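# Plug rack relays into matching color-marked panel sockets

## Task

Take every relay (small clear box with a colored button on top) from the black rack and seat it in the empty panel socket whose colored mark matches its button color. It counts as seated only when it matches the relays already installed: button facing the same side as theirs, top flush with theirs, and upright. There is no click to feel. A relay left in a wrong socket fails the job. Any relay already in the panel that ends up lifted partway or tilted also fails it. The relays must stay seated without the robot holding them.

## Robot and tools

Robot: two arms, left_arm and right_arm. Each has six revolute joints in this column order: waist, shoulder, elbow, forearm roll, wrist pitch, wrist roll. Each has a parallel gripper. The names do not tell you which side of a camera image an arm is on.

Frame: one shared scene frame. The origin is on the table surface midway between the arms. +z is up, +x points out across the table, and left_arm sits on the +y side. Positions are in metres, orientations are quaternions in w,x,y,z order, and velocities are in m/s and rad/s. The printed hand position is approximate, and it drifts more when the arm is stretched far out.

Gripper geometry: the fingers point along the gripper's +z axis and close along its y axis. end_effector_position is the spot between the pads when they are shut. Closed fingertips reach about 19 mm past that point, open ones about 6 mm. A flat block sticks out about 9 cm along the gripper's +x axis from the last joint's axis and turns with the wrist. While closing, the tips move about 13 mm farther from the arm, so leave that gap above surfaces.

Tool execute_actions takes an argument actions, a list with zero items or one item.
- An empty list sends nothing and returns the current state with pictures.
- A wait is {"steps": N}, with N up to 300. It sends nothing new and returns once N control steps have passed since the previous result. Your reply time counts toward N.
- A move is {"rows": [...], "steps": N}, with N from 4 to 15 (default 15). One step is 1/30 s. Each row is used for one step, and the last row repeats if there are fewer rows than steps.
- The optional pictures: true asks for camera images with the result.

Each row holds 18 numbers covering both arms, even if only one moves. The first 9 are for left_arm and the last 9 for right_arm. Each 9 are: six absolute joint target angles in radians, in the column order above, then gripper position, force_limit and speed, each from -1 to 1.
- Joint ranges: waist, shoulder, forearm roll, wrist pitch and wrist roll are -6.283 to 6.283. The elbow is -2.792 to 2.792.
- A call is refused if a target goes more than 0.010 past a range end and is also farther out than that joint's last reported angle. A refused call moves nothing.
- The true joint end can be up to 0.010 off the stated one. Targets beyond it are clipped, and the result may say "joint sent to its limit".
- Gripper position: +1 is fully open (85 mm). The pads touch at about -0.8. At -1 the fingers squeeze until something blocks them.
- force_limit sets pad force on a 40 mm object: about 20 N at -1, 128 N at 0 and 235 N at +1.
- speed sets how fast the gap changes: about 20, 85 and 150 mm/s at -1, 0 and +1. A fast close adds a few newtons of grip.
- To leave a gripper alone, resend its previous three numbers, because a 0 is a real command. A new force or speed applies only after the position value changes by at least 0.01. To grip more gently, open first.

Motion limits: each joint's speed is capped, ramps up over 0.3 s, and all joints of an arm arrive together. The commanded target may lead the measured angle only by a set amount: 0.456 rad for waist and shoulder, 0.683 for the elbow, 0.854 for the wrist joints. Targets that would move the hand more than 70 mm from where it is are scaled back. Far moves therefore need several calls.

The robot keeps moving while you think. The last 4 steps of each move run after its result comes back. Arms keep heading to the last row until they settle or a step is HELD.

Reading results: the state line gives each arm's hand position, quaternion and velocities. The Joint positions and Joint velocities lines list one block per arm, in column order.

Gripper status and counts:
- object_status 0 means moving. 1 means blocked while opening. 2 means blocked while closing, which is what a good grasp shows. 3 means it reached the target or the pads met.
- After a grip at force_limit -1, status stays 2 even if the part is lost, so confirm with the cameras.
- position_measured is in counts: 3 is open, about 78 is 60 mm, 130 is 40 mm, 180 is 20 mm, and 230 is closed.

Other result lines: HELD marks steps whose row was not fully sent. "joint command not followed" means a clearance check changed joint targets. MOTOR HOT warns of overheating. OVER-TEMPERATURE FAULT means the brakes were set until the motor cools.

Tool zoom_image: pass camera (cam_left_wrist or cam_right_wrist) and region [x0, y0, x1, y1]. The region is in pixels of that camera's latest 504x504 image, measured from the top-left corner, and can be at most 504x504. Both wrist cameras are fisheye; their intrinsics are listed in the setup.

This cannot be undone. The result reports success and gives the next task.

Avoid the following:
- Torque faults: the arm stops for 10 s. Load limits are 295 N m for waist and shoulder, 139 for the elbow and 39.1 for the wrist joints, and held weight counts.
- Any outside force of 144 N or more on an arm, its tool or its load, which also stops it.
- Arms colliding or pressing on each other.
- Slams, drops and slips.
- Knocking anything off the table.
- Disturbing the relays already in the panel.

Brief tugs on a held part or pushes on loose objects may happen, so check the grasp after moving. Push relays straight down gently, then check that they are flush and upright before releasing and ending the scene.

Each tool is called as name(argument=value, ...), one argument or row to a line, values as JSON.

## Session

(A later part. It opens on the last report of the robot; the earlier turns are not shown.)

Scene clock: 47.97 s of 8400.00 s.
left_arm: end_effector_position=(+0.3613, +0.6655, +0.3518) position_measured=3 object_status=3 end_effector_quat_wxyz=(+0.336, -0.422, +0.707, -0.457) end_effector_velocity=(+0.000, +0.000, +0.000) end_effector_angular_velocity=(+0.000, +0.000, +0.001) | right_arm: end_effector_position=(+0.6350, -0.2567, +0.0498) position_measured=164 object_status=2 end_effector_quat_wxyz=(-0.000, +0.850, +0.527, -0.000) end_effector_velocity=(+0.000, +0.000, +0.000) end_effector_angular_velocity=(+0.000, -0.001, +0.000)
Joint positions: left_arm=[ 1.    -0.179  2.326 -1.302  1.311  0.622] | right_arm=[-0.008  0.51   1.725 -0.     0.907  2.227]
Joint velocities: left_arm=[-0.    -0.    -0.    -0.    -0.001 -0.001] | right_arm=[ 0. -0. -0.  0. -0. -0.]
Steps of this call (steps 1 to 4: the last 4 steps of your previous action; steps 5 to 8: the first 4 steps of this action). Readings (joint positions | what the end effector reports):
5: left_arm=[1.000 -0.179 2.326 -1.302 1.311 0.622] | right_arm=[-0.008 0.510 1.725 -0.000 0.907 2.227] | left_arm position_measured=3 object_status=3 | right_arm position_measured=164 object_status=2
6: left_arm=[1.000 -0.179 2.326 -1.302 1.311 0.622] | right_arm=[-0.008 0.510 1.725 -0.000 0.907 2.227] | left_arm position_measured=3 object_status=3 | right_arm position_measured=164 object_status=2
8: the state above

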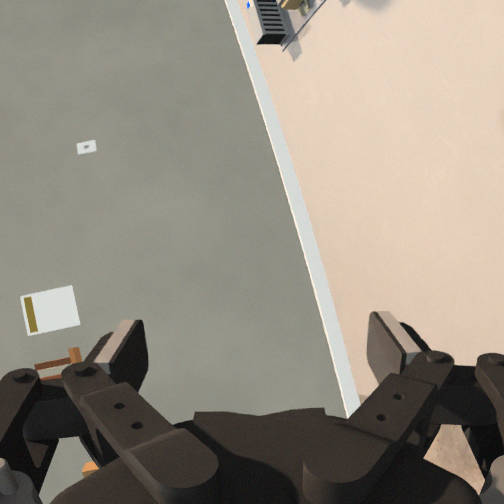

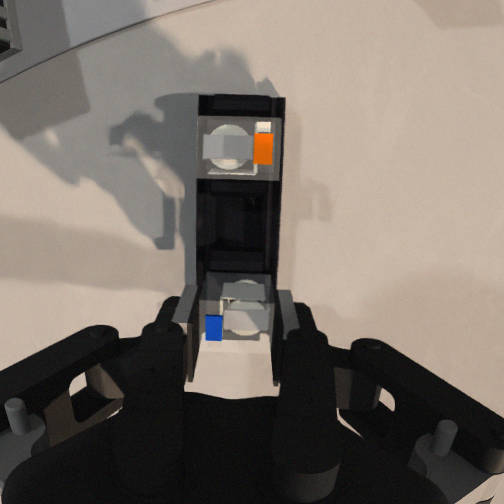

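execute_actions(
  actions=[
    {"rows":[[1.0,-0.179,2.326,-1.302,1.311,0.622,1,0,0,-0.0084,0.5063,1.7224,0,0.9129,2.2272,-1,-0.5,0.3],[1.0,-0.179,2.326,-1.302,1.311,0.622,1,0,0,-0.0084,0.5006,1.7187,0,0.9223,2.2272,-1,-0.5,0.3],[1.0,-0.179,2.326,-1.302,1.311,0.622,1,0,0,-0.0084,0.4911,1.7123,0,0.9382,2.2272,-1,-0.5,0.3],[1.0,-0.179,2.326,-1.302,1.311,0.622,1,0,0,-0.0084,0.4816,1.7059,0,0.9541,2.2272,-1,-0.5,0.3],[1.0,-0.179,2.326,-1.302,1.311,0.622,1,0,0,-0.0084,0.4625,1.6927,0,0.9864,2.2272,-1,-0.5,0.3],[1.0,-0.179,2.326,-1.302,1.311,0.622,1,0,0,-0.0084,0.4375,1.669,0,1.035,2.2272,-1,-0.5,0.3],[1.0,-0.179,2.326,-1.302,1.311,0.622,1,0,0,-0.0084,0.413,1.644,0,1.0846,2.2272,-1,-0.5,0.3],[1.0,-0.179,2.326,-1.302,1.311,0.622,1,0,0,-0.0084,0.413,1.644,0,1.0846,2.2272,-1,-0.5,0.3],[1.0,-0.179,2.326,-1.302,1.311,0.622,1,0,0,-0.0084,0.413,1.644,0,1.0846,2.2272,-1,-0.5,0.3],[1.0,-0.179,2.326,-1.302,1.311,0.622,1,0,0,0.2689,0.61,1.31,0,1.22,2.2045,-1,-0.5,0.3]],"steps":15},
  ],
)

execute_actions(
  actions=[
    {"rows":[[1.0,-0.179,2.326,-1.302,1.311,0.622,1,0,0,0.2689,0.61,1.31,0,1.22,2.2045,-1,-0.5,0.3]],"steps":15},
  ],
)

execute_actions(
  actions=[
    {"rows":[[1.0,-0.179,2.326,-1.302,1.311,0.622,1,0,0,0.2689,0.621,1.3114,0,1.2092,2.2045,-1,-0.5,0.3],[1.0,-0.179,2.326,-1.302,1.311,0.622,1,0,0,0.2689,0.6274,1.3198,0,1.1944,2.2045,-1,-0.5,0.3],[1.0,-0.179,2.326,-1.302,1.311,0.622,1,0,0,0.2689,0.6338,1.3282,0,1.1796,2.2045,-1,-0.5,0.3],[1.0,-0.179,2.326,-1.302,1.311,0.622,1,0,0,0.2689,0.6402,1.3367,0,1.1647,2.2045,-1,-0.5,0.3],[1.0,-0.179,2.326,-1.302,1.311,0.622,1,0,0,0.2689,0.6467,1.345,0,1.1499,2.2045,-1,-0.5,0.3],[1.0,-0.179,2.326,-1.302,1.311,0.622,1,0,0,0.2689,0.6532,1.3532,0,1.1352,2.2045,-1,-0.5,0.3]],"steps":14},
  ],
  pictures=true,
)

Scene clock: 49.07 s of 8400.00 s.
left_arm: end_effector_position=(+0.3613, +0.6655, +0.3518) position_measured=3 object_status=3 end_effector_quat_wxyz=(+0.336, -0.422, +0.707, -0.457) end_effector_velocity=(+0.000, +0.000, +0.000) end_effector_angular_velocity=(+0.002, -0.000, +0.000) | right_arm: end_effector_position=(+0.6388, -0.2535, +0.1617) position_measured=164 object_status=2 end_effector_quat_wxyz=(+0.001, +0.849, +0.528, +0.003) end_effector_velocity=(+0.149, +0.174, +0.289) end_effector_angular_velocity=(+0.052, -0.258, +0.206)
Joint positions: left_arm=[ 1.    -0.179  2.326 -1.302  1.311  0.622] | right_arm=[-0.005  0.415  1.638 -0.     1.082  2.227]
Joint velocities: left_arm=[-0.    -0.    -0.    -0.    -0.001  0.001] | right_arm=[ 0.189 -0.06  -0.491 -0.     0.289 -0.017]
Steps of this call (steps 1 to 4: the last 4 steps of your previous action; steps 5 to 15: the robot went on to your last target; steps 16 to 22: nothing new was sent; steps 23 to 33: the first 11 steps of this action). Readings (joint positions | what the end effector reports):
23: left_arm=[1.000 -0.179 2.326 -1.302 1.311 0.622] | right_arm=[-0.008 0.510 1.725 -0.000 0.907 2.227] | left_arm position_measured=3 object_status=3 | right_arm position_measured=164 object_status=2
24: left_arm=[1.000 -0.179 2.326 -1.302 1.311 0.622] | right_arm=[-0.008 0.508 1.724 -0.000 0.909 2.227] | left_arm position_measured=3 object_status=3 | right_arm position_measured=164 object_status=2
26: left_arm=[1.000 -0.179 2.326 -1.302 1.311 0.622] | right_arm=[-0.008 0.499 1.717 -0.000 0.926 2.227] | left_arm position_measured=3 object_status=3 | right_arm position_measured=164 object_status=2
30: left_arm=[1.000 -0.179 2.326 -1.302 1.311 0.622] | right_arm=[-0.008 0.450 1.679 -0.000 1.013 2.227] | left_arm position_measured=3 object_status=3 | right_arm position_measured=164 object_status=2
33: the state above

Scene clock: 49.57 s of 8400.00 s.
left_arm: end_effector_position=(+0.3613, +0.6655, +0.3518) position_measured=3 object_status=3 end_effector_quat_wxyz=(+0.336, -0.422, +0.707, -0.457) end_effector_velocity=(-0.000, +0.001, +0.000) end_effector_angular_velocity=(+0.002, -0.000, +0.001) | right_arm: end_effector_position=(+0.6815, -0.0056, +0.1701) position_measured=164 object_status=2 end_effector_quat_wxyz=(+0.000, +0.763, +0.647, +0.001) end_effector_velocity=(-0.008, +0.148, -0.011) end_effector_angular_velocity=(-0.007, +0.017, +0.166)
Joint positions: left_arm=[ 1.    -0.179  2.326 -1.302  1.311  0.622] | right_arm=[ 0.266  0.608  1.314 -0.     1.218  2.205]
Joint velocities: left_arm=[ 0.001 -0.    -0.     0.    -0.001  0.001] | right_arm=[ 0.154  0.117 -0.176  0.001  0.076 -0.012]
Steps of this call (steps 1 to 4: the last 4 steps of your previous action; steps 5 to 15: the first 11 steps of this action). Readings (joint positions | what the end effector reports):
5: left_arm=[1.000 -0.179 2.326 -1.302 1.311 0.622] | right_arm=[0.087 0.474 1.522 -0.000 1.129 2.219] | left_arm position_measured=3 object_status=3 | right_arm position_measured=164 object_status=2
6: left_arm=[1.000 -0.179 2.326 -1.302 1.311 0.622] | right_arm=[0.107 0.488 1.499 -0.000 1.139 2.218] | left_arm position_measured=3 object_status=3 | right_arm position_measured=164 object_status=2
8: left_arm=[1.000 -0.179 2.326 -1.302 1.311 0.622] | right_arm=[0.147 0.518 1.453 -0.000 1.159 2.214] | left_arm position_measured=3 object_status=3 | right_arm position_measured=164 object_status=2
12: left_arm=[1.000 -0.179 2.326 -1.302 1.311 0.622] | right_arm=[0.225 0.577 1.361 -0.000 1.198 2.208] | left_arm position_measured=3 object_status=3 | right_arm position_measured=164 object_status=2
15: the state above

Scene clock: 50.03 s of 8400.00 s.
left_arm: end_effector_position=(+0.3613, +0.6655, +0.3518) position_measured=3 object_status=3 end_effector_quat_wxyz=(+0.336, -0.422, +0.707, -0.457) end_effector_velocity=(-0.000, +0.001, -0.000) end_effector_angular_velocity=(+0.002, +0.000, +0.002) | right_arm: end_effector_position=(+0.6839, -0.0018, +0.1097) position_measured=164 object_status=2 end_effector_quat_wxyz=(-0.000, +0.762, +0.648, -0.000) end_effector_velocity=(+0.005, +0.003, +0.001) end_effector_angular_velocity=(+0.007, -0.013, +0.000)
Joint positions: left_arm=[ 1.    -0.179  2.326 -1.302  1.311  0.622] | right_arm=[0.269 0.654 1.353 0.    1.136 2.205]
Joint velocities: left_arm=[ 0.001  0.    -0.    -0.    -0.001  0.001] | right_arm=[ 0.001  0.001 -0.004  0.001 -0.011 -0.   ]
Steps of this call (steps 1 to 4: the last 4 steps of your previous action; steps 5 to 14: the first 10 steps of this action). Readings (joint positions | what the end effector reports):
5: left_arm=[1.000 -0.179 2.326 -1.302 1.311 0.622] | right_arm=[0.269 0.610 1.310 -0.000 1.220 2.205] | left_arm position_measured=3 object_status=3 | right_arm position_measured=164 object_status=2
6: left_arm=[1.000 -0.179 2.326 -1.302 1.311 0.622] | right_arm=[0.269 0.613 1.310 -0.000 1.217 2.205] | left_arm position_measured=3 object_status=3 | right_arm position_measured=164 object_status=2
8: left_arm=[1.000 -0.179 2.326 -1.302 1.311 0.622] | right_arm=[0.269 0.627 1.321 0.000 1.194 2.205] | left_arm position_measured=3 object_status=3 | right_arm position_measured=164 object_status=2
12: left_arm=[1.000 -0.179 2.326 -1.302 1.311 0.622] | right_arm=[0.269 0.652 1.351 0.000 1.140 2.205] | left_arm position_measured=3 object_status=3 | right_arm position_measured=164 object_status=2
14: the state above

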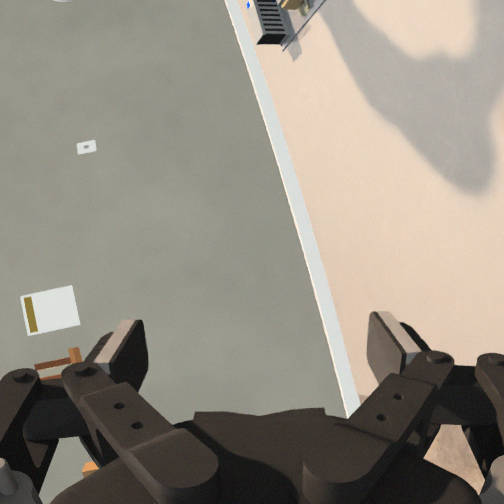

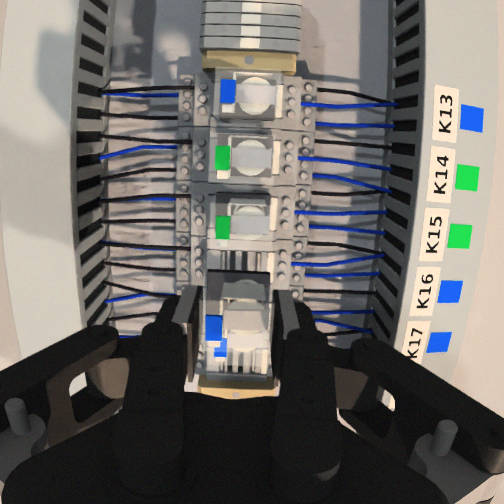

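zoom_image(
  camera="cam_right_wrist",
  region=[160,60,330,410],
)

Region (160, 60, 330, 410) of cam_right_wrist's 504x504 image, scaled by 1.440, with more detail than that image has; it fills the left 245 columns of this view, and the rest is white.

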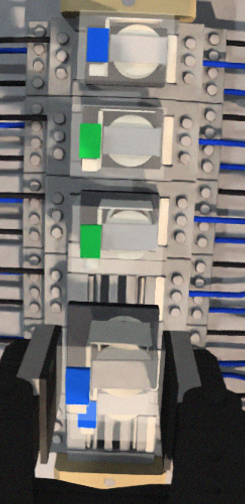

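execute_actions(
  actions=[
    {"rows":[[1.0,-0.179,2.326,-1.302,1.311,0.622,1,0,0,0.2689,0.6554,1.3554,0,1.1308,2.2045,-1,-0.5,0.3],[1.0,-0.179,2.326,-1.302,1.311,0.622,1,0,0,0.2689,0.6582,1.3583,0,1.1251,2.2045,-1,-0.5,0.3],[1.0,-0.179,2.326,-1.302,1.311,0.622,1,0,0,0.2689,0.6611,1.3612,0,1.1193,2.2045,-1,-0.5,0.3],[1.0,-0.179,2.326,-1.302,1.311,0.622,1,0,0,0.2689,0.6640,1.3641,0,1.1135,2.2045,-1,-0.5,0.3],[1.0,-0.179,2.326,-1.302,1.311,0.622,1,0,0,0.2689,0.6669,1.3670,0,1.1077,2.2045,-1,-0.5,0.3],[1.0,-0.179,2.326,-1.302,1.311,0.622,1,0,0,0.2689,0.6691,1.3691,0,1.1034,2.2045,-1,-0.5,0.3],[1.0,-0.179,2.326,-1.302,1.311,0.622,1,0,0,0.2689,0.6713,1.3712,0,1.0991,2.2045,-1,-0.5,0.3]],"steps":14},
  ],
  pictures=true,
)

zoom_image(
  camera="cam_right_wrist",
  region=[150,120,330,410],
)

Scene clock: 50.83 s of 8400.00 s.
left_arm: end_effector_position=(+0.3613, +0.6655, +0.3518) position_measured=3 object_status=3 end_effector_quat_wxyz=(+0.336, -0.422, +0.707, -0.457) end_effector_velocity=(+0.000, -0.000, -0.000) end_effector_angular_velocity=(-0.000, +0.000, -0.001) | right_arm: end_effector_position=(+0.6839, -0.0018, +0.0850) position_measured=164 object_status=2 end_effector_quat_wxyz=(-0.000, +0.762, +0.648, -0.000) end_effector_velocity=(+0.003, +0.001, -0.001) end_effector_angular_velocity=(+0.004, -0.009, -0.000)
Joint positions: left_arm=[ 1.    -0.179  2.326 -1.302  1.311  0.622] | right_arm=[0.269 0.671 1.371 0.    1.099 2.204]
Joint velocities: left_arm=[-0.     0.001  0.     0.    -0.     0.001] | right_arm=[-0.     0.001 -0.     0.    -0.01  -0.   ]
Steps of this call (steps 1 to 4: the last 4 steps of your previous action; steps 5 to 14: the robot went on to your last target; steps 15 to 24: the first 10 steps of this action). Readings (joint positions | what the end effector reports):
15: left_arm=[1.000 -0.179 2.326 -1.302 1.311 0.622] | right_arm=[0.269 0.653 1.353 0.000 1.135 2.205] | left_arm position_measured=3 object_status=3 | right_arm position_measured=164 object_status=2
16: left_arm=[1.000 -0.179 2.326 -1.302 1.311 0.622] | right_arm=[0.269 0.654 1.354 0.000 1.133 2.205] | left_arm position_measured=3 object_status=3 | right_arm position_measured=164 object_status=2
18: left_arm=[1.000 -0.179 2.326 -1.302 1.311 0.622] | right_arm=[0.269 0.658 1.359 0.000 1.123 2.204] | left_arm position_measured=3 object_status=3 | right_arm position_measured=164 object_status=2
22: left_arm=[1.000 -0.179 2.326 -1.302 1.311 0.622] | right_arm=[0.269 0.670 1.370 0.000 1.102 2.204] | left_arm position_measured=3 object_status=3 | right_arm position_measured=164 object_status=2
24: the state above

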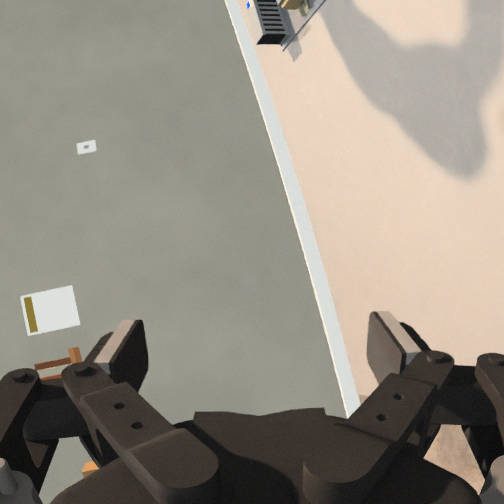

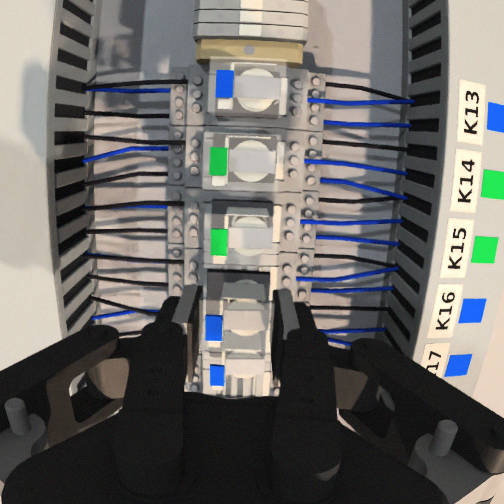

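Region (150, 120, 330, 410) of cam_right_wrist's 504x504 image, scaled by 1.738, with more detail than that image has; it fills the left 313 columns of this view, and the rest is white.

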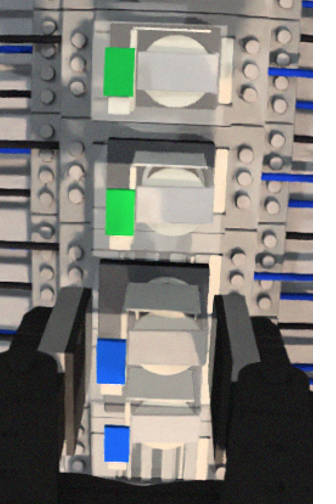

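execute_actions(
  actions=[
    {"rows":[[1.0,-0.179,2.326,-1.302,1.311,0.622,1,0,0,0.2689,0.6720,1.3719,0,1.0977,2.2045,-1,-0.5,0.3],[1.0,-0.179,2.326,-1.302,1.311,0.622,1,0,0,0.2689,0.6728,1.3725,0,1.0963,2.2045,-1,-0.5,0.3],[1.0,-0.179,2.326,-1.302,1.311,0.622,1,0,0,0.2689,0.6736,1.3732,0,1.0948,2.2045,-1,-0.5,0.3],[1.0,-0.179,2.326,-1.302,1.311,0.622,1,0,0,0.2689,0.6743,1.3739,0,1.0934,2.2045,-1,-0.5,0.3],[1.0,-0.179,2.326,-1.302,1.311,0.622,1,0,0,0.2689,0.6751,1.3745,0,1.0920,2.2045,-1,-0.5,0.3],[1.0,-0.179,2.326,-1.302,1.311,0.622,1,0,0,0.2689,0.6758,1.3752,0,1.0906,2.2045,-1,-0.5,0.3],[1.0,-0.179,2.326,-1.302,1.311,0.622,1,0,0,0.2689,0.6766,1.3758,0,1.0892,2.2045,-1,-0.5,0.3],[1.0,-0.179,2.326,-1.302,1.311,0.622,1,0,0,0.2689,0.6774,1.3765,0,1.0877,2.2045,-1,-0.5,0.3],[1.0,-0.179,2.326,-1.302,1.311,0.622,1,0,0,0.2689,0.6781,1.3772,0,1.0863,2.2045,-1,-0.5,0.3]],"steps":14},
  ],
  pictures=true,
)

Scene clock: 51.47 s of 8400.00 s.
left_arm: end_effector_position=(+0.3613, +0.6655, +0.3518) position_measured=3 object_status=3 end_effector_quat_wxyz=(+0.336, -0.422, +0.707, -0.457) end_effector_velocity=(-0.000, +0.000, -0.000) end_effector_angular_velocity=(-0.002, +0.001, +0.002) | right_arm: end_effector_position=(+0.6840, -0.0018, +0.0764) position_measured=164 object_status=2 end_effector_quat_wxyz=(+0.000, +0.762, +0.648, +0.000) end_effector_velocity=(+0.002, +0.001, -0.021) end_effector_angular_velocity=(+0.003, -0.004, +0.000)
Joint positions: left_arm=[ 1.    -0.179  2.326 -1.302  1.311  0.622] | right_arm=[0.269 0.678 1.377 0.    1.087 2.204]
Joint velocities: left_arm=[ 0.001 -0.     0.    -0.     0.    -0.002] | right_arm=[ 0.     0.017  0.013  0.    -0.035 -0.   ]
Steps of this call (steps 1 to 4: the last 4 steps of your previous action; steps 5 to 9: the robot went on to your last target; steps 10 to 19: the first 10 steps of this action). Readings (joint positions | what the end effector reports):
10: left_arm=[1.000 -0.179 2.326 -1.302 1.311 0.622] | right_arm=[0.269 0.671 1.371 0.000 1.099 2.204] | left_arm position_measured=3 object_status=3 | right_arm position_measured=164 object_status=2
11: left_arm=[1.000 -0.179 2.326 -1.302 1.311 0.622] | right_arm=[0.269 0.672 1.372 0.000 1.098 2.204] | left_arm position_measured=3 object_status=3 | right_arm position_measured=164 object_status=2
13: left_arm=[1.000 -0.179 2.326 -1.302 1.311 0.622] | right_arm=[0.269 0.673 1.373 0.000 1.096 2.204] | left_arm position_measured=3 object_status=3 | right_arm position_measured=164 object_status=2
17: left_arm=[1.000 -0.179 2.326 -1.302 1.311 0.622] | right_arm=[0.269 0.676 1.375 0.000 1.090 2.204] | left_arm position_measured=3 object_status=3 | right_arm position_measured=164 object_status=2
19: the state above

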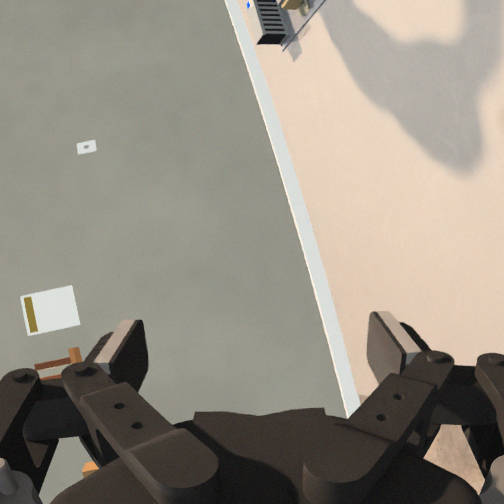

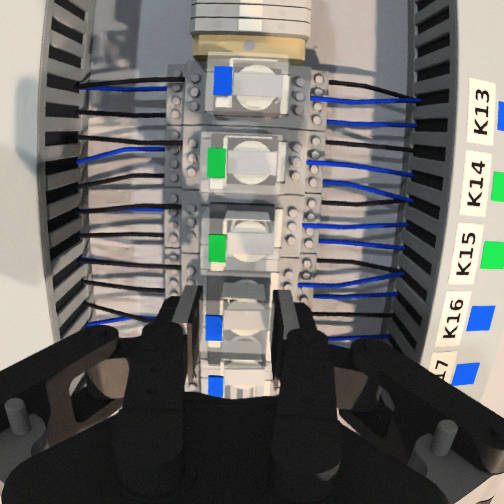

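Looks good; continue to .073.

execute_actions(
  actions=[
    {"rows":[[1.0,-0.179,2.326,-1.302,1.311,0.622,1,0,0,0.2689,0.6785,1.3775,0,1.0856,2.2045,-1,-0.5,0.3],[1.0,-0.179,2.326,-1.302,1.311,0.622,1,0,0,0.2689,0.6789,1.3778,0,1.0849,2.2045,-1,-0.5,0.3],[1.0,-0.179,2.326,-1.302,1.311,0.622,1,0,0,0.2689,0.6793,1.3782,0,1.0841,2.2045,-1,-0.5,0.3],[1.0,-0.179,2.326,-1.302,1.311,0.622,1,0,0,0.2689,0.6797,1.3785,0,1.0834,2.2045,-1,-0.5,0.3],[1.0,-0.179,2.326,-1.302,1.311,0.622,1,0,0,0.2689,0.6800,1.3788,0,1.0828,2.2045,-1,-0.5,0.3],[1.0,-0.179,2.326,-1.302,1.311,0.622,1,0,0,0.2689,0.6804,1.3791,0,1.0821,2.2045,-1,-0.5,0.3]],"steps":12},
  ],
  pictures=true,
)

Scene clock: 52.03 s of 8400.00 s.
left_arm: end_effector_position=(+0.3613, +0.6655, +0.3518) position_measured=3 object_status=3 end_effector_quat_wxyz=(+0.336, -0.422, +0.707, -0.457) end_effector_velocity=(-0.000, +0.000, +0.000) end_effector_angular_velocity=(-0.001, -0.000, +0.001) | right_arm: end_effector_position=(+0.6840, -0.0018, +0.0730) position_measured=164 object_status=2 end_effector_quat_wxyz=(+0.000, +0.762, +0.648, +0.000) end_effector_velocity=(-0.000, +0.000, -0.005) end_effector_angular_velocity=(-0.001, +0.002, +0.001)
Joint positions: left_arm=[ 1.    -0.179  2.326 -1.302  1.311  0.622] | right_arm=[0.269 0.68  1.379 0.    1.082 2.204]
Joint velocities: left_arm=[ 0.002 -0.    -0.     0.     0.001 -0.001] | right_arm=[ 0.     0.004  0.003 -0.    -0.005 -0.   ]
Steps of this call (steps 1 to 4: the last 4 steps of your previous action; steps 5 to 9: the robot went on to your last target; steps 10 to 17: the first 8 steps of this action). Readings (joint positions | what the end effector reports):
10: left_arm=[1.000 -0.179 2.326 -1.302 1.311 0.622] | right_arm=[0.269 0.678 1.377 0.000 1.086 2.204] | left_arm position_measured=3 object_status=3 | right_arm position_measured=164 object_status=2
11: left_arm=[1.000 -0.179 2.326 -1.302 1.311 0.622] | right_arm=[0.269 0.678 1.377 0.000 1.086 2.204] | left_arm position_measured=3 object_status=3 | right_arm position_measured=164 object_status=2
13: left_arm=[1.000 -0.179 2.326 -1.302 1.311 0.622] | right_arm=[0.269 0.679 1.378 0.000 1.084 2.204] | left_arm position_measured=3 object_status=3 | right_arm position_measured=164 object_status=2
17: the state above

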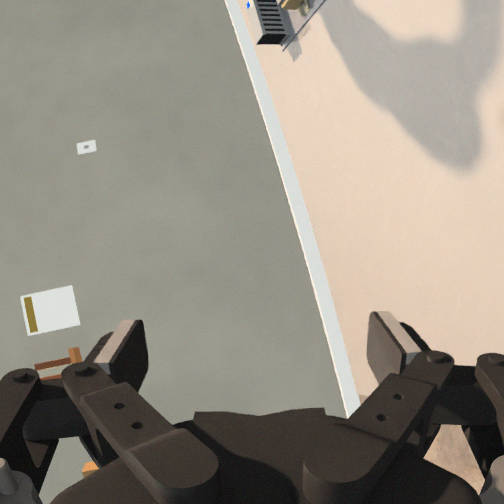

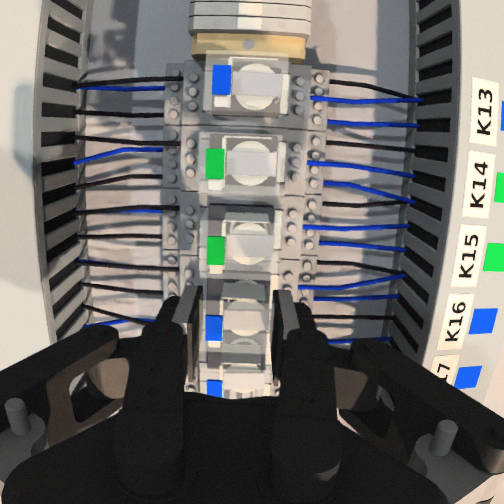

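execute_actions(
  actions=[
    {"rows":[[1.0,-0.179,2.326,-1.302,1.311,0.622,1,0,0,0.2689,0.6804,1.3791,0,1.0821,2.2045,-0.05,-0.5,0.5],[1.0,-0.179,2.326,-1.302,1.311,0.622,1,0,0,0.2689,0.6804,1.3791,0,1.0821,2.2045,-0.05,-0.5,0.5],[1.0,-0.179,2.326,-1.302,1.311,0.622,1,0,0,0.2689,0.6804,1.3791,0,1.0821,2.2045,-0.05,-0.5,0.5],[1.0,-0.179,2.326,-1.302,1.311,0.622,1,0,0,0.2689,0.6804,1.3791,0,1.0821,2.2045,-0.05,-0.5,0.5],[1.0,-0.179,2.326,-1.302,1.311,0.622,1,0,0,0.2689,0.6804,1.3791,0,1.0821,2.2045,-0.05,-0.5,0.5],[1.0,-0.179,2.326,-1.302,1.311,0.622,1,0,0,0.2689,0.6804,1.3791,0,1.0821,2.2045,-0.05,-0.5,0.5],[1.0,-0.179,2.326,-1.302,1.311,0.622,1,0,0,0.2689,0.6804,1.3791,0,1.0821,2.2045,-0.05,-0.5,0.5],[1.0,-0.179,2.326,-1.302,1.311,0.622,1,0,0,0.2689,0.6773,1.3765,0,1.0878,2.2045,-0.05,-0.5,0.5],[1.0,-0.179,2.326,-1.302,1.311,0.622,1,0,0,0.2689,0.6713,1.3712,0,1.0991,2.2045,-0.05,-0.5,0.5],[1.0,-0.179,2.326,-1.302,1.311,0.622,1,0,0,0.2689,0.6654,1.3655,0,1.1107,2.2045,-0.05,-0.5,0.5],[1.0,-0.179,2.326,-1.302,1.311,0.622,1,0,0,0.2689,0.6593,1.3595,0,1.1228,2.2045,-0.05,-0.5,0.5],[1.0,-0.179,2.326,-1.302,1.311,0.622,1,0,0,0.2689,0.6532,1.3532,0,1.1352,2.2045,-0.05,-0.5,0.5]],"steps":15},
  ],
)

execute_actions(
  actions=[
    {"rows":[[1.0,-0.179,2.326,-1.302,1.311,0.622,1,0,0,0.2689,0.6532,1.3532,0,1.1352,2.2045,-0.05,-0.5,0.5]],"steps":5},
  ],
  pictures=true,
)

Scene clock: 52.77 s of 8400.00 s.
left_arm: end_effector_position=(+0.3613, +0.6655, +0.3518) position_measured=3 object_status=3 end_effector_quat_wxyz=(+0.336, -0.422, +0.707, -0.457) end_effector_velocity=(-0.000, -0.001, -0.000) end_effector_angular_velocity=(-0.001, -0.000, -0.002) | right_arm: end_effector_position=(+0.6841, -0.0017, +0.0857) position_measured=136 object_status=0 end_effector_quat_wxyz=(-0.000, +0.762, +0.648, -0.000) end_effector_velocity=(+0.005, +0.002, +0.224) end_effector_angular_velocity=(+0.008, -0.015, -0.001)
Joint positions: left_arm=[ 1.    -0.179  2.326 -1.302  1.311  0.622] | right_arm=[ 0.269  0.671  1.37  -0.     1.101  2.204]
Joint velocities: left_arm=[-0.     0.     0.001  0.     0.001  0.001] | right_arm=[-0.001 -0.166 -0.155  0.     0.305 -0.   ]
Steps of this call (steps 1 to 4: the last 4 steps of your previous action; steps 5 to 11: the robot went on to your last target; steps 12 to 22: the first 11 steps of this action). Readings (joint positions | what the end effector reports):
12: left_arm=[1.000 -0.179 2.326 -1.302 1.311 0.622] | right_arm=[0.269 0.680 1.379 -0.000 1.082 2.204] | left_arm position_measured=3 object_status=3 | right_arm position_measured=164 object_status=0
13: left_arm=[1.000 -0.179 2.326 -1.302 1.311 0.622] | right_arm=[0.269 0.680 1.379 -0.000 1.082 2.204] | left_arm position_measured=3 object_status=3 | right_arm position_measured=164 object_status=0
15: left_arm=[1.000 -0.179 2.326 -1.302 1.311 0.622] | right_arm=[0.269 0.681 1.380 -0.000 1.082 2.204] | left_arm position_measured=3 object_status=3 | right_arm position_measured=151 object_status=0
19: left_arm=[1.000 -0.179 2.326 -1.302 1.311 0.622] | right_arm=[0.269 0.681 1.379 -0.000 1.082 2.204] | left_arm position_measured=3 object_status=3 | right_arm position_measured=137 object_status=0
22: the state above

Scene clock: 52.93 s of 8400.00 s.
left_arm: end_effector_position=(+0.3613, +0.6655, +0.3518) position_measured=3 object_status=3 end_effector_quat_wxyz=(+0.336, -0.422, +0.707, -0.457) end_effector_velocity=(-0.001, +0.001, -0.000) end_effector_angular_velocity=(-0.000, +0.000, +0.003) | right_arm: end_effector_position=(+0.6840, -0.0018, +0.1098) position_measured=135 object_status=3 end_effector_quat_wxyz=(+0.000, +0.762, +0.648, +0.000) end_effector_velocity=(-0.004, -0.002, -0.003) end_effector_angular_velocity=(-0.007, +0.012, +0.000)
Joint positions: left_arm=[ 1.    -0.179  2.326 -1.302  1.311  0.622] | right_arm=[ 0.269  0.653  1.353 -0.     1.135  2.204]
Joint velocities: left_arm=[ 0.003  0.    -0.     0.    -0.     0.   ] | right_arm=[ 0.     0.002  0.003 -0.     0.009 -0.   ]
Steps of this call (steps 1 to 4: the last 4 steps of your previous action; step 5: the first step of this action). Readings (joint positions | what the end effector reports):
5: the state above

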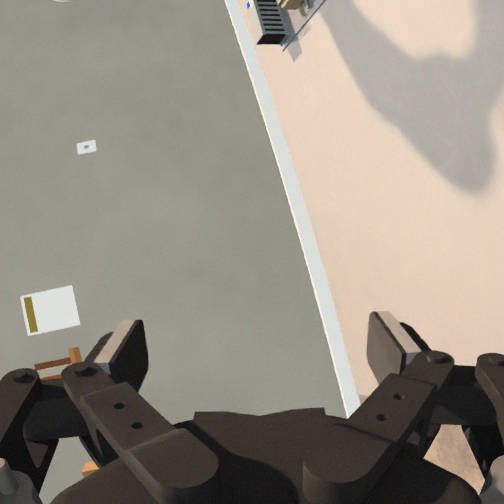

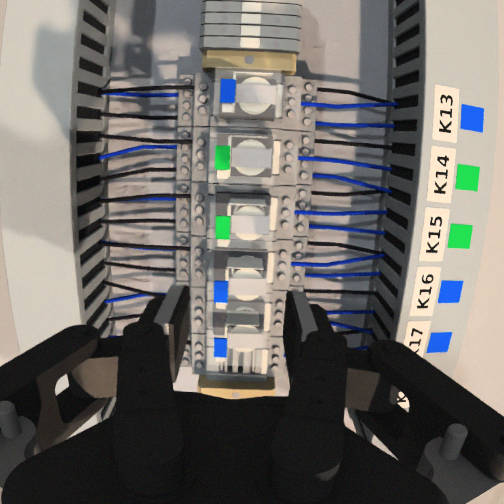

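execute_actions(
  actions=[
    {"rows":[[1.0,-0.179,2.326,-1.302,1.311,0.622,1,0,0,0.2689,0.6532,1.3532,0,1.1352,2.2045,-1,-0.5,1],[1.0,-0.179,2.326,-1.302,1.311,0.622,1,0,0,0.2689,0.6532,1.3532,0,1.1352,2.2045,-1,-0.5,1],[1.0,-0.179,2.326,-1.302,1.311,0.622,1,0,0,0.2689,0.6532,1.3532,0,1.1352,2.2045,-1,-0.5,1],[1.0,-0.179,2.326,-1.302,1.311,0.622,1,0,0,0.2689,0.6532,1.3532,0,1.1352,2.2045,-1,-0.5,1],[1.0,-0.179,2.326,-1.302,1.311,0.622,1,0,0,0.2689,0.6532,1.3532,0,1.1352,2.2045,-1,-0.5,1],[1.0,-0.179,2.326,-1.302,1.311,0.622,1,0,0,0.2689,0.6532,1.3532,0,1.1352,2.2045,-1,-0.5,1],[1.0,-0.179,2.326,-1.302,1.311,0.622,1,0,0,0.2689,0.6532,1.3532,0,1.1352,2.2045,-1,-0.5,1],[1.0,-0.179,2.326,-1.302,1.311,0.622,1,0,0,0.2689,0.6546,1.3546,0,1.1323,2.2045,-1,-0.5,1],[1.0,-0.179,2.326,-1.302,1.311,0.622,1,0,0,0.2689,0.6568,1.3568,0,1.1280,2.2045,-1,-0.5,1],[1.0,-0.179,2.326,-1.302,1.311,0.622,1,0,0,0.2689,0.6590,1.3590,0,1.1237,2.2045,-1,-0.5,1],[1.0,-0.179,2.326,-1.302,1.311,0.622,1,0,0,0.2689,0.6611,1.3611,0,1.1194,2.2045,-1,-0.5,1],[1.0,-0.179,2.326,-1.302,1.311,0.622,1,0,0,0.2689,0.6626,1.3626,0,1.1164,2.2045,-1,-0.5,1],[1.0,-0.179,2.326,-1.302,1.311,0.622,1,0,0,0.2689,0.6640,1.3640,0,1.1136,2.2045,-1,-0.5,1],[1.0,-0.179,2.326,-1.302,1.311,0.622,1,0,0,0.2689,0.6647,1.3647,0,1.1121,2.2045,-1,-0.5,1],[1.0,-0.179,2.326,-1.302,1.311,0.622,1,0,0,0.2689,0.6654,1.3654,0,1.1107,2.2045,-1,-0.5,1]],"steps":15},
  ],
)

execute_actions(
  actions=[
    {"rows":[[1.0,-0.179,2.326,-1.302,1.311,0.622,1,0,0,0.2689,0.6658,1.3658,0,1.1099,2.2045,-1,-0.5,1],[1.0,-0.179,2.326,-1.302,1.311,0.622,1,0,0,0.2689,0.6662,1.3662,0,1.1092,2.2045,-1,-0.5,1],[1.0,-0.179,2.326,-1.302,1.311,0.622,1,0,0,0.2689,0.6665,1.3665,0,1.1085,2.2045,-1,-0.5,1],[1.0,-0.179,2.326,-1.302,1.311,0.622,1,0,0,0.2689,0.6669,1.3669,0,1.1078,2.2045,-1,-0.5,1],[1.0,-0.179,2.326,-1.302,1.311,0.622,1,0,0,0.2689,0.6672,1.3672,0,1.1071,2.2045,-1,-0.5,1],[1.0,-0.179,2.326,-1.302,1.311,0.622,1,0,0,0.2689,0.6676,1.3676,0,1.1063,2.2045,-1,-0.5,1],[1.0,-0.179,2.326,-1.302,1.311,0.622,1,0,0,0.2689,0.6679,1.3679,0,1.1056,2.2045,-1,-0.5,1],[1.0,-0.179,2.326,-1.302,1.311,0.622,1,0,0,0.2689,0.6683,1.3683,0,1.1049,2.2045,-1,-0.5,1],[1.0,-0.179,2.326,-1.302,1.311,0.622,1,0,0,0.2689,0.6686,1.3686,0,1.1043,2.2045,-1,-0.5,1],[1.0,-0.179,2.326,-1.302,1.311,0.622,1,0,0,0.2689,0.6689,1.3689,0,1.1037,2.2045,-1,-0.5,1],[1.0,-0.179,2.326,-1.302,1.311,0.622,1,0,0,0.2689,0.6692,1.3691,0,1.1032,2.2045,-1,-0.5,1],[1.0,-0.179,2.326,-1.302,1.311,0.622,1,0,0,0.2689,0.6694,1.3694,0,1.1027,2.2045,-1,-0.5,1]],"steps":15},
  ],
)

Scene clock: 53.83 s of 8400.00 s.
left_arm: end_effector_position=(+0.3613, +0.6655, +0.3518) position_measured=3 object_status=3 end_effector_quat_wxyz=(+0.336, -0.422, +0.707, -0.457) end_effector_velocity=(-0.000, +0.000, -0.000) end_effector_angular_velocity=(-0.000, +0.000, +0.001) | right_arm: end_effector_position=(+0.6839, -0.0018, +0.1041) position_measured=231 object_status=0 end_effector_quat_wxyz=(-0.000, +0.762, +0.648, -0.000) end_effector_velocity=(-0.002, -0.001, -0.093) end_effector_angular_velocity=(-0.004, +0.008, -0.000)
Joint positions: left_arm=[ 1.    -0.179  2.326 -1.302  1.311  0.622] | right_arm=[ 0.269  0.657  1.358 -0.     1.127  2.204]
Joint velocities: left_arm=[ 0.  0. -0.  0. -0. -0.] | right_arm=[ 0.     0.067  0.068  0.001 -0.125  0.   ]
Steps of this call (steps 1 to 4: the last 4 steps of your previous action; steps 5 to 15: the robot went on to your last target; step 16: nothing new was sent; steps 17 to 27: the first 11 steps of this action). Readings (joint positions | what the end effector reports):
17: left_arm=[1.000 -0.179 2.326 -1.302 1.311 0.622] | right_arm=[0.269 0.653 1.353 -0.000 1.135 2.204] | left_arm position_measured=3 object_status=3 | right_arm position_measured=135 object_status=0
18: left_arm=[1.000 -0.179 2.326 -1.302 1.311 0.622] | right_arm=[0.269 0.653 1.353 -0.000 1.135 2.204] | left_arm position_measured=3 object_status=3 | right_arm position_measured=136 object_status=0
20: left_arm=[1.000 -0.179 2.326 -1.302 1.311 0.622] | right_arm=[0.269 0.653 1.353 -0.000 1.135 2.204] | left_arm position_measured=3 object_status=3 | right_arm position_measured=153 object_status=0
24: left_arm=[1.000 -0.179 2.326 -1.302 1.311 0.622] | right_arm=[0.269 0.653 1.353 -0.000 1.135 2.204] | left_arm position_measured=3 object_status=3 | right_arm position_measured=202 object_status=0
27: the state above

Scene clock: 54.33 s of 8400.00 s.
left_arm: end_effector_position=(+0.3613, +0.6655, +0.3518) position_measured=3 object_status=3 end_effector_quat_wxyz=(+0.336, -0.422, +0.707, -0.457) end_effector_velocity=(+0.001, -0.001, -0.000) end_effector_angular_velocity=(-0.000, +0.001, -0.001) | right_arm: end_effector_position=(+0.6841, -0.0017, +0.0887) position_measured=231 object_status=3 end_effector_quat_wxyz=(+0.000, +0.762, +0.648, +0.000) end_effector_velocity=(-0.001, -0.001, -0.015) end_effector_angular_velocity=(-0.002, +0.003, -0.001)
Joint positions: left_arm=[ 1.    -0.179  2.326 -1.302  1.311  0.622] | right_arm=[ 0.269  0.668  1.369 -0.     1.104  2.204]
Joint velocities: left_arm=[-0.002 -0.    -0.    -0.    -0.001 -0.001] | right_arm=[-0.001  0.01   0.011 -0.    -0.019 -0.   ]
Steps of this call (steps 1 to 4: the last 4 steps of your previous action; steps 5 to 15: the first 11 steps of this action). Readings (joint positions | what the end effector reports):
5: left_arm=[1.000 -0.179 2.326 -1.302 1.311 0.622] | right_arm=[0.269 0.665 1.365 -0.000 1.112 2.204] | left_arm position_measured=3 object_status=3 | right_arm position_measured=231 object_status=3
6: left_arm=[1.000 -0.179 2.326 -1.302 1.311 0.622] | right_arm=[0.269 0.665 1.365 -0.000 1.111 2.204] | left_arm position_measured=3 object_status=3 | right_arm position_measured=231 object_status=3
8: left_arm=[1.000 -0.179 2.326 -1.302 1.311 0.622] | right_arm=[0.269 0.666 1.366 -0.000 1.109 2.204] | left_arm position_measured=3 object_status=3 | right_arm position_measured=231 object_status=3
12: left_arm=[1.000 -0.179 2.326 -1.302 1.311 0.622] | right_arm=[0.269 0.668 1.368 -0.000 1.106 2.204] | left_arm position_measured=3 object_status=3 | right_arm position_measured=231 object_status=3
15: the state above

execute_actions(
  actions=[
    {"rows":[[1.0,-0.179,2.326,-1.302,1.311,0.622,1,0,0,0.2689,0.6694,1.3694,0,1.1027,2.2045,-1,-0.5,1],[1.0,-0.179,2.326,-1.302,1.311,0.622,1,0,0,0.2689,0.6662,1.3662,0,1.1092,2.2045,-1,-0.5,1],[1.0,-0.179,2.326,-1.302,1.311,0.622,1,0,0,0.2689,0.6604,1.3604,0,1.1208,2.2045,-1,-0.5,1],[1.0,-0.179,2.326,-1.302,1.311,0.622,1,0,0,0.2689,0.6532,1.3532,0,1.1352,2.2045,-1,-0.5,1],[1.0,-0.179,2.326,-1.302,1.311,0.622,1,0,0,0.2689,0.6402,1.3367,0,1.1647,2.2045,0.1,-0.5,0.5]],"steps":14},
  ],
  pictures=true,
)

execute_actions(
  actions=[
    {"rows":[[1.0,-0.179,2.326,-1.302,1.311,0.622,1,0,0,0.2689,0.615,1.31,0,1.2166,2.0,0.1,-0.5,0.5],[1.0,-0.179,2.326,-1.302,1.311,0.622,1,0,0,0.2689,0.615,1.31,0,1.2166,1.6,0.1,-0.5,0.5],[1.0,-0.179,2.326,-1.302,1.311,0.622,1,0,0,0.2689,0.615,1.31,0,1.2166,1.4,0.1,-0.5,0.5],[1.0,-0.179,2.326,-1.302,1.311,0.622,1,0,0,0.0561,0.473,1.5524,0,1.1162,-0.8515,0.1,-0.5,0.5]],"steps":15},
  ],
)

execute_actions(
  actions=[
    {"rows":[[1.0,-0.179,2.326,-1.302,1.311,0.622,1,0,0,0.0561,0.473,1.5524,0,1.1162,-0.8515,0.1,-0.5,0.5]],"steps":15},
  ],
)

Scene clock: 55.10 s of 8400.00 s.
left_arm: end_effector_position=(+0.3613, +0.6655, +0.3518) position_measured=3 object_status=3 end_effector_quat_wxyz=(+0.336, -0.422, +0.707, -0.457) end_effector_velocity=(-0.000, +0.001, -0.000) end_effector_angular_velocity=(-0.001, +0.000, +0.002) | right_arm: end_effector_position=(+0.6842, -0.0017, +0.1296) position_measured=199 object_status=0 end_effector_quat_wxyz=(+0.000, +0.762, +0.648, +0.000) end_effector_velocity=(-0.002, -0.001, +0.001) end_effector_angular_velocity=(-0.003, +0.005, -0.000)
Joint positions: left_arm=[ 1.    -0.179  2.326 -1.302  1.311  0.622] | right_arm=[ 0.269  0.64   1.337 -0.     1.164  2.204]
Joint velocities: left_arm=[ 0.001  0.     0.    -0.    -0.    -0.   ] | right_arm=[-0.    -0.001  0.     0.     0.007 -0.   ]
Steps of this call (steps 1 to 4: the last 4 steps of your previous action; steps 5 to 13: the robot went on to your last target; steps 14 to 23: the first 10 steps of this action). Readings (joint positions | what the end effector reports):
14: left_arm=[1.000 -0.179 2.326 -1.302 1.311 0.622] | right_arm=[0.269 0.669 1.369 -0.000 1.103 2.204] | left_arm position_measured=3 object_status=3 | right_arm position_measured=231 object_status=3
15: left_arm=[1.000 -0.179 2.326 -1.302 1.311 0.622] | right_arm=[0.269 0.669 1.369 -0.000 1.103 2.204] | left_arm position_measured=3 object_status=3 | right_arm position_measured=231 object_status=3
17: left_arm=[1.000 -0.179 2.326 -1.302 1.311 0.622] | right_arm=[0.269 0.665 1.365 -0.000 1.113 2.204] | left_arm position_measured=3 object_status=3 | right_arm position_measured=231 object_status=3
21: left_arm=[1.000 -0.179 2.326 -1.302 1.311 0.622] | right_arm=[0.269 0.641 1.337 -0.000 1.162 2.204] | left_arm position_measured=3 object_status=3 | right_arm position_measured=218 object_status=0
23: the state above

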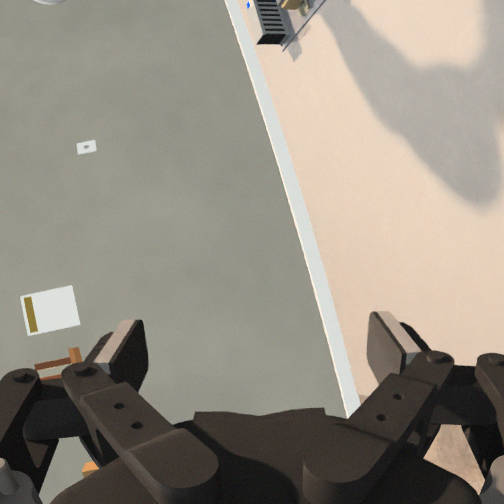

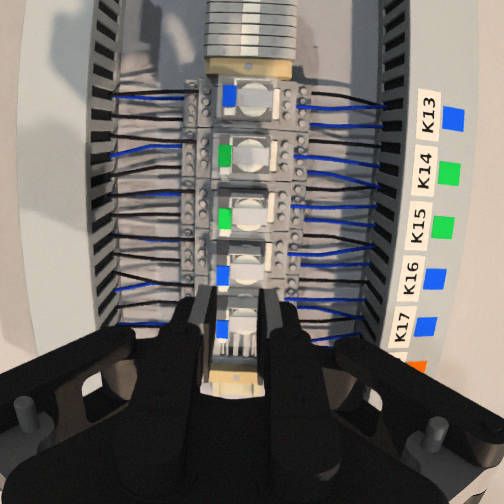

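Scene clock: 55.60 s of 8400.00 s.
left_arm: end_effector_position=(+0.3613, +0.6655, +0.3518) position_measured=3 object_status=3 end_effector_quat_wxyz=(+0.336, -0.422, +0.707, -0.457) end_effector_velocity=(-0.000, +0.000, -0.001) end_effector_angular_velocity=(+0.000, +0.001, +0.001) | right_arm: end_effector_position=(+0.6823, -0.0695, +0.1532) position_measured=117 object_status=0 end_effector_quat_wxyz=(+0.001, +0.602, +0.798, +0.002) end_effector_velocity=(-0.020, -0.388, +0.029) end_effector_angular_velocity=(-0.013, +0.005, +1.716)
Joint positions: left_arm=[ 1.    -0.179  2.326 -1.302  1.311  0.622] | right_arm=[ 0.199  0.573  1.405 -0.     1.159  1.695]
Joint velocities: left_arm=[ 0.001  0.     0.001 -0.    -0.001  0.   ] | right_arm=[-0.411 -0.291  0.426  0.    -0.125 -2.127]
Steps of this call (steps 1 to 4: the last 4 steps of your previous action; steps 5 to 15: the first 11 steps of this action). Readings (joint positions | what the end effector reports):
5: left_arm=[1.000 -0.179 2.326 -1.302 1.311 0.622] | right_arm=[0.269 0.640 1.337 -0.000 1.165 2.204] | left_arm position_measured=3 object_status=3 | right_arm position_measured=148 object_status=0
6: left_arm=[1.000 -0.179 2.326 -1.302 1.311 0.622] | right_arm=[0.269 0.640 1.336 -0.000 1.167 2.197] | left_arm position_measured=3 object_status=3 | right_arm position_measured=137 object_status=0
8: left_arm=[1.000 -0.179 2.326 -1.302 1.311 0.622] | right_arm=[0.269 0.634 1.330 -0.000 1.177 2.140] | left_arm position_measured=3 object_status=3 | right_arm position_measured=122 object_status=0
12: left_arm=[1.000 -0.179 2.326 -1.302 1.311 0.622] | right_arm=[0.247 0.606 1.355 -0.000 1.173 1.895] | left_arm position_measured=3 object_status=3 | right_arm position_measured=117 object_status=0
15: the state above

Scene clock: 56.10 s of 8400.00 s.
left_arm: end_effector_position=(+0.3613, +0.6655, +0.3518) position_measured=3 object_status=3 end_effector_quat_wxyz=(+0.336, -0.422, +0.707, -0.457) end_effector_velocity=(-0.000, +0.001, +0.000) end_effector_angular_velocity=(-0.000, -0.000, +0.001) | right_arm: end_effector_position=(+0.6642, -0.1928, +0.1596) position_measured=117 object_status=3 end_effector_quat_wxyz=(+0.000, -0.116, +0.993, +0.000) end_effector_velocity=(-0.013, -0.050, +0.002) end_effector_angular_velocity=(-0.001, +0.002, +3.635)
Joint positions: left_arm=[ 1.    -0.179  2.326 -1.302  1.311  0.622] | right_arm=[ 0.064  0.479  1.544 -0.     1.119  0.036]
Joint velocities: left_arm=[ 0.001  0.    -0.     0.     0.    -0.   ] | right_arm=[-0.057 -0.04   0.059  0.    -0.017 -3.692]
Steps of this call (steps 1 to 4: the last 4 steps of your previous action; steps 5 to 15: the first 11 steps of this action). Readings (joint positions | what the end effector reports):
5: left_arm=[1.000 -0.179 2.326 -1.302 1.311 0.622] | right_arm=[0.132 0.526 1.473 -0.000 1.139 1.263] | left_arm position_measured=3 object_status=3 | right_arm position_measured=117 object_status=3
6: left_arm=[1.000 -0.179 2.326 -1.302 1.311 0.622] | right_arm=[0.121 0.518 1.486 -0.000 1.135 1.155] | left_arm position_measured=3 object_status=3 | right_arm position_measured=117 object_status=3
8: left_arm=[1.000 -0.179 2.326 -1.302 1.311 0.622] | right_arm=[0.099 0.503 1.508 -0.000 1.129 0.913] | left_arm position_measured=3 object_status=3 | right_arm position_measured=117 object_status=3
12: left_arm=[1.000 -0.179 2.326 -1.302 1.311 0.622] | right_arm=[0.073 0.484 1.535 -0.000 1.121 0.412] | left_arm position_measured=3 object_status=3 | right_arm position_measured=117 object_status=3
15: the state above

execute_actions(
  actions=[
    {"rows":[[1.0,-0.179,2.326,-1.302,1.311,0.622,1,0,0,0.0561,0.473,1.5524,0,1.1162,-0.8515,0.1,-0.5,0.5],[1.0,-0.179,2.326,-1.302,1.311,0.622,1,0,0,0.0561,0.473,1.5524,0,1.1162,-0.8515,0.1,-0.5,0.5],[1.0,-0.179,2.326,-1.302,1.311,0.622,1,0,0,0.0561,0.488,1.569,0,1.0846,-0.8515,0.1,-0.5,0.5],[1.0,-0.179,2.326,-1.302,1.311,0.622,1,0,0,0.0561,0.5035,1.585,0,1.0531,-0.8515,0.1,-0.5,0.5],[1.0,-0.179,2.326,-1.302,1.311,0.622,1,0,0,0.0561,0.5195,1.6003,0,1.0218,-0.8515,0.1,-0.5,0.5]],"steps":15},
  ],
  pictures=true,
)

Scene clock: 56.67 s of 8400.00 s.
left_arm: end_effector_position=(+0.3613, +0.6655, +0.3518) position_measured=3 object_status=3 end_effector_quat_wxyz=(+0.336, -0.422, +0.707, -0.457) end_effector_velocity=(+0.001, -0.000, -0.000) end_effector_angular_velocity=(+0.002, +0.000, -0.001) | right_arm: end_effector_position=(+0.6625, -0.1998, +0.0998) position_measured=117 object_status=3 end_effector_quat_wxyz=(-0.000, -0.527, +0.850, -0.000) end_effector_velocity=(-0.001, -0.001, -0.000) end_effector_angular_velocity=(-0.001, +0.001, +0.001)
Joint positions: left_arm=[ 1.    -0.179  2.326 -1.302  1.311  0.622] | right_arm=[ 0.056  0.52   1.6   -0.     1.022 -0.851]
Joint velocities: left_arm=[-0.002  0.    -0.     0.    -0.001  0.001] | right_arm=[-0.001 -0.001  0.002 -0.001  0.    -0.001]
Steps of this call (steps 1 to 4: the last 4 steps of your previous action; steps 5 to 6: the robot went on to your last target; steps 7 to 17: the first 11 steps of this action). Readings (joint positions | what the end effector reports):
7: left_arm=[1.000 -0.179 2.326 -1.302 1.311 0.622] | right_arm=[0.057 0.474 1.552 -0.000 1.116 -0.706] | left_arm position_measured=3 object_status=3 | right_arm position_measured=117 object_status=3
8: left_arm=[1.000 -0.179 2.326 -1.302 1.311 0.622] | right_arm=[0.057 0.473 1.552 -0.000 1.116 -0.763] | left_arm position_measured=3 object_status=3 | right_arm position_measured=117 object_status=3
10: left_arm=[1.000 -0.179 2.326 -1.302 1.311 0.622] | right_arm=[0.056 0.474 1.554 -0.000 1.114 -0.834] | left_arm position_measured=3 object_status=3 | right_arm position_measured=117 object_status=3
14: left_arm=[1.000 -0.179 2.326 -1.302 1.311 0.622] | right_arm=[0.056 0.517 1.598 -0.000 1.029 -0.851] | left_arm position_measured=3 object_status=3 | right_arm position_measured=117 object_status=3
17: the state above

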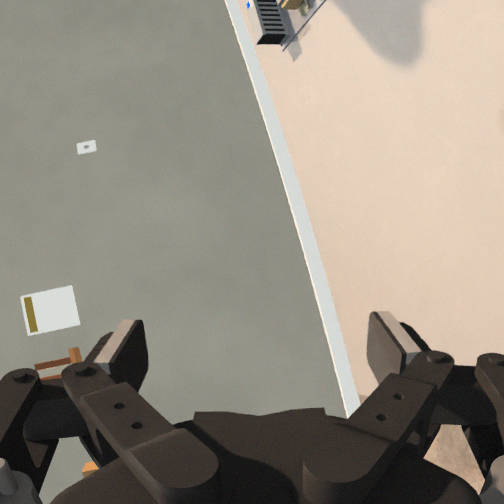

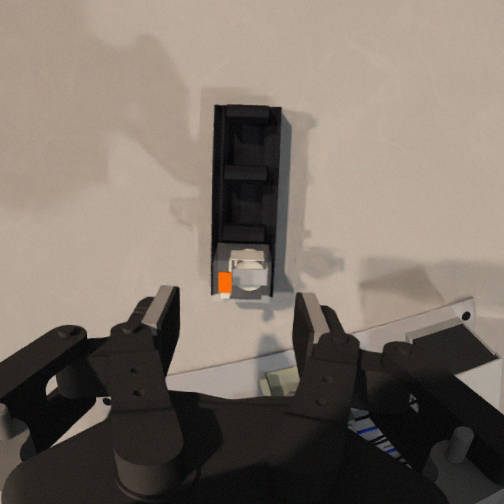

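execute_actions(
  actions=[
    {"rows":[[1.0,-0.179,2.326,-1.302,1.311,0.622,1,0,0,0.0584,0.5189,1.6013,0,1.0214,-0.8492,0.1,-0.5,0.5],[1.0,-0.179,2.326,-1.302,1.311,0.622,1,0,0,0.0584,0.5189,1.6013,0,1.0214,-0.8492,0.1,-0.5,0.5],[1.0,-0.179,2.326,-1.302,1.311,0.622,1,0,0,0.0584,0.5278,1.6081,0,1.0057,-0.8492,0.1,-0.5,0.5],[1.0,-0.179,2.326,-1.302,1.311,0.622,1,0,0,0.0584,0.5367,1.6146,0,0.9903,-0.8492,0.1,-0.5,0.5],[1.0,-0.179,2.326,-1.302,1.311,0.622,1,0,0,0.0584,0.5456,1.6210,0,0.9750,-0.8492,0.1,-0.5,0.5],[1.0,-0.179,2.326,-1.302,1.311,0.622,1,0,0,0.0584,0.5546,1.6273,0,0.9597,-0.8492,0.1,-0.5,0.5]],"steps":14},
  ],
  pictures=true,
)

Scene clock: 57.40 s of 8400.00 s.
left_arm: end_effector_position=(+0.3613, +0.6655, +0.3518) position_measured=3 object_status=3 end_effector_quat_wxyz=(+0.336, -0.422, +0.707, -0.457) end_effector_velocity=(-0.000, +0.001, -0.000) end_effector_angular_velocity=(+0.000, +0.001, +0.003) | right_arm: end_effector_position=(+0.6615, -0.1982, +0.0597) position_measured=117 object_status=3 end_effector_quat_wxyz=(-0.000, -0.528, +0.850, +0.000) end_effector_velocity=(+0.004, +0.001, +0.001) end_effector_angular_velocity=(+0.003, -0.012, -0.001)
Joint positions: left_arm=[ 1.    -0.179  2.326 -1.302  1.311  0.622] | right_arm=[ 0.058  0.555  1.627  0.     0.96  -0.849]
Joint velocities: left_arm=[ 0.002 -0.     0.    -0.    -0.001 -0.001] | right_arm=[-0.    -0.001 -0.001 -0.    -0.011  0.001]
Steps of this call (steps 1 to 4: the last 4 steps of your previous action; steps 5 to 12: the robot went on to your last target; steps 13 to 22: the first 10 steps of this action). Readings (joint positions | what the end effector reports):
13: left_arm=[1.000 -0.179 2.326 -1.302 1.311 0.622] | right_arm=[0.056 0.520 1.600 -0.000 1.022 -0.851] | left_arm position_measured=3 object_status=3 | right_arm position_measured=117 object_status=3
14: left_arm=[1.000 -0.179 2.326 -1.302 1.311 0.622] | right_arm=[0.057 0.519 1.601 -0.000 1.022 -0.851] | left_arm position_measured=3 object_status=3 | right_arm position_measured=117 object_status=3
16: left_arm=[1.000 -0.179 2.326 -1.302 1.311 0.622] | right_arm=[0.058 0.521 1.604 0.000 1.015 -0.850] | left_arm position_measured=3 object_status=3 | right_arm position_measured=117 object_status=3
20: left_arm=[1.000 -0.179 2.326 -1.302 1.311 0.622] | right_arm=[0.058 0.552 1.626 0.000 0.965 -0.849] | left_arm position_measured=3 object_status=3 | right_arm position_measured=117 object_status=3
22: the state above

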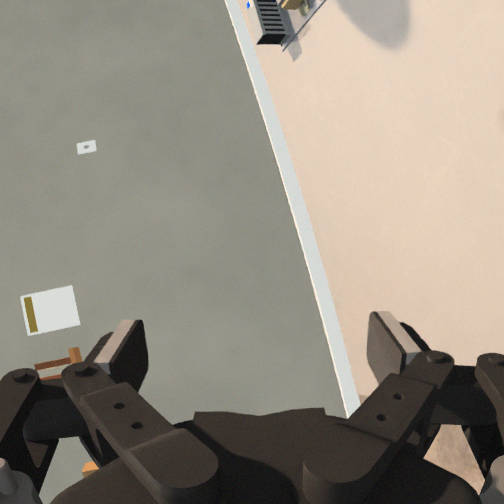

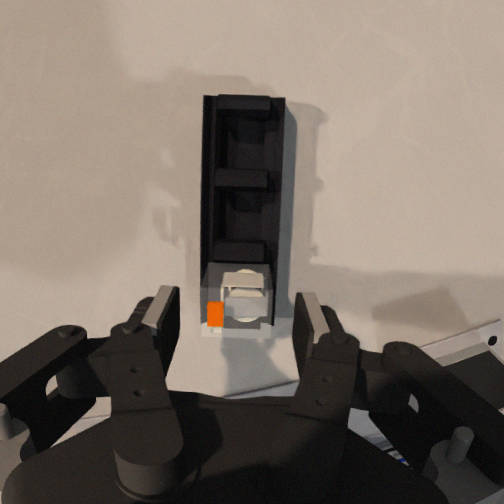

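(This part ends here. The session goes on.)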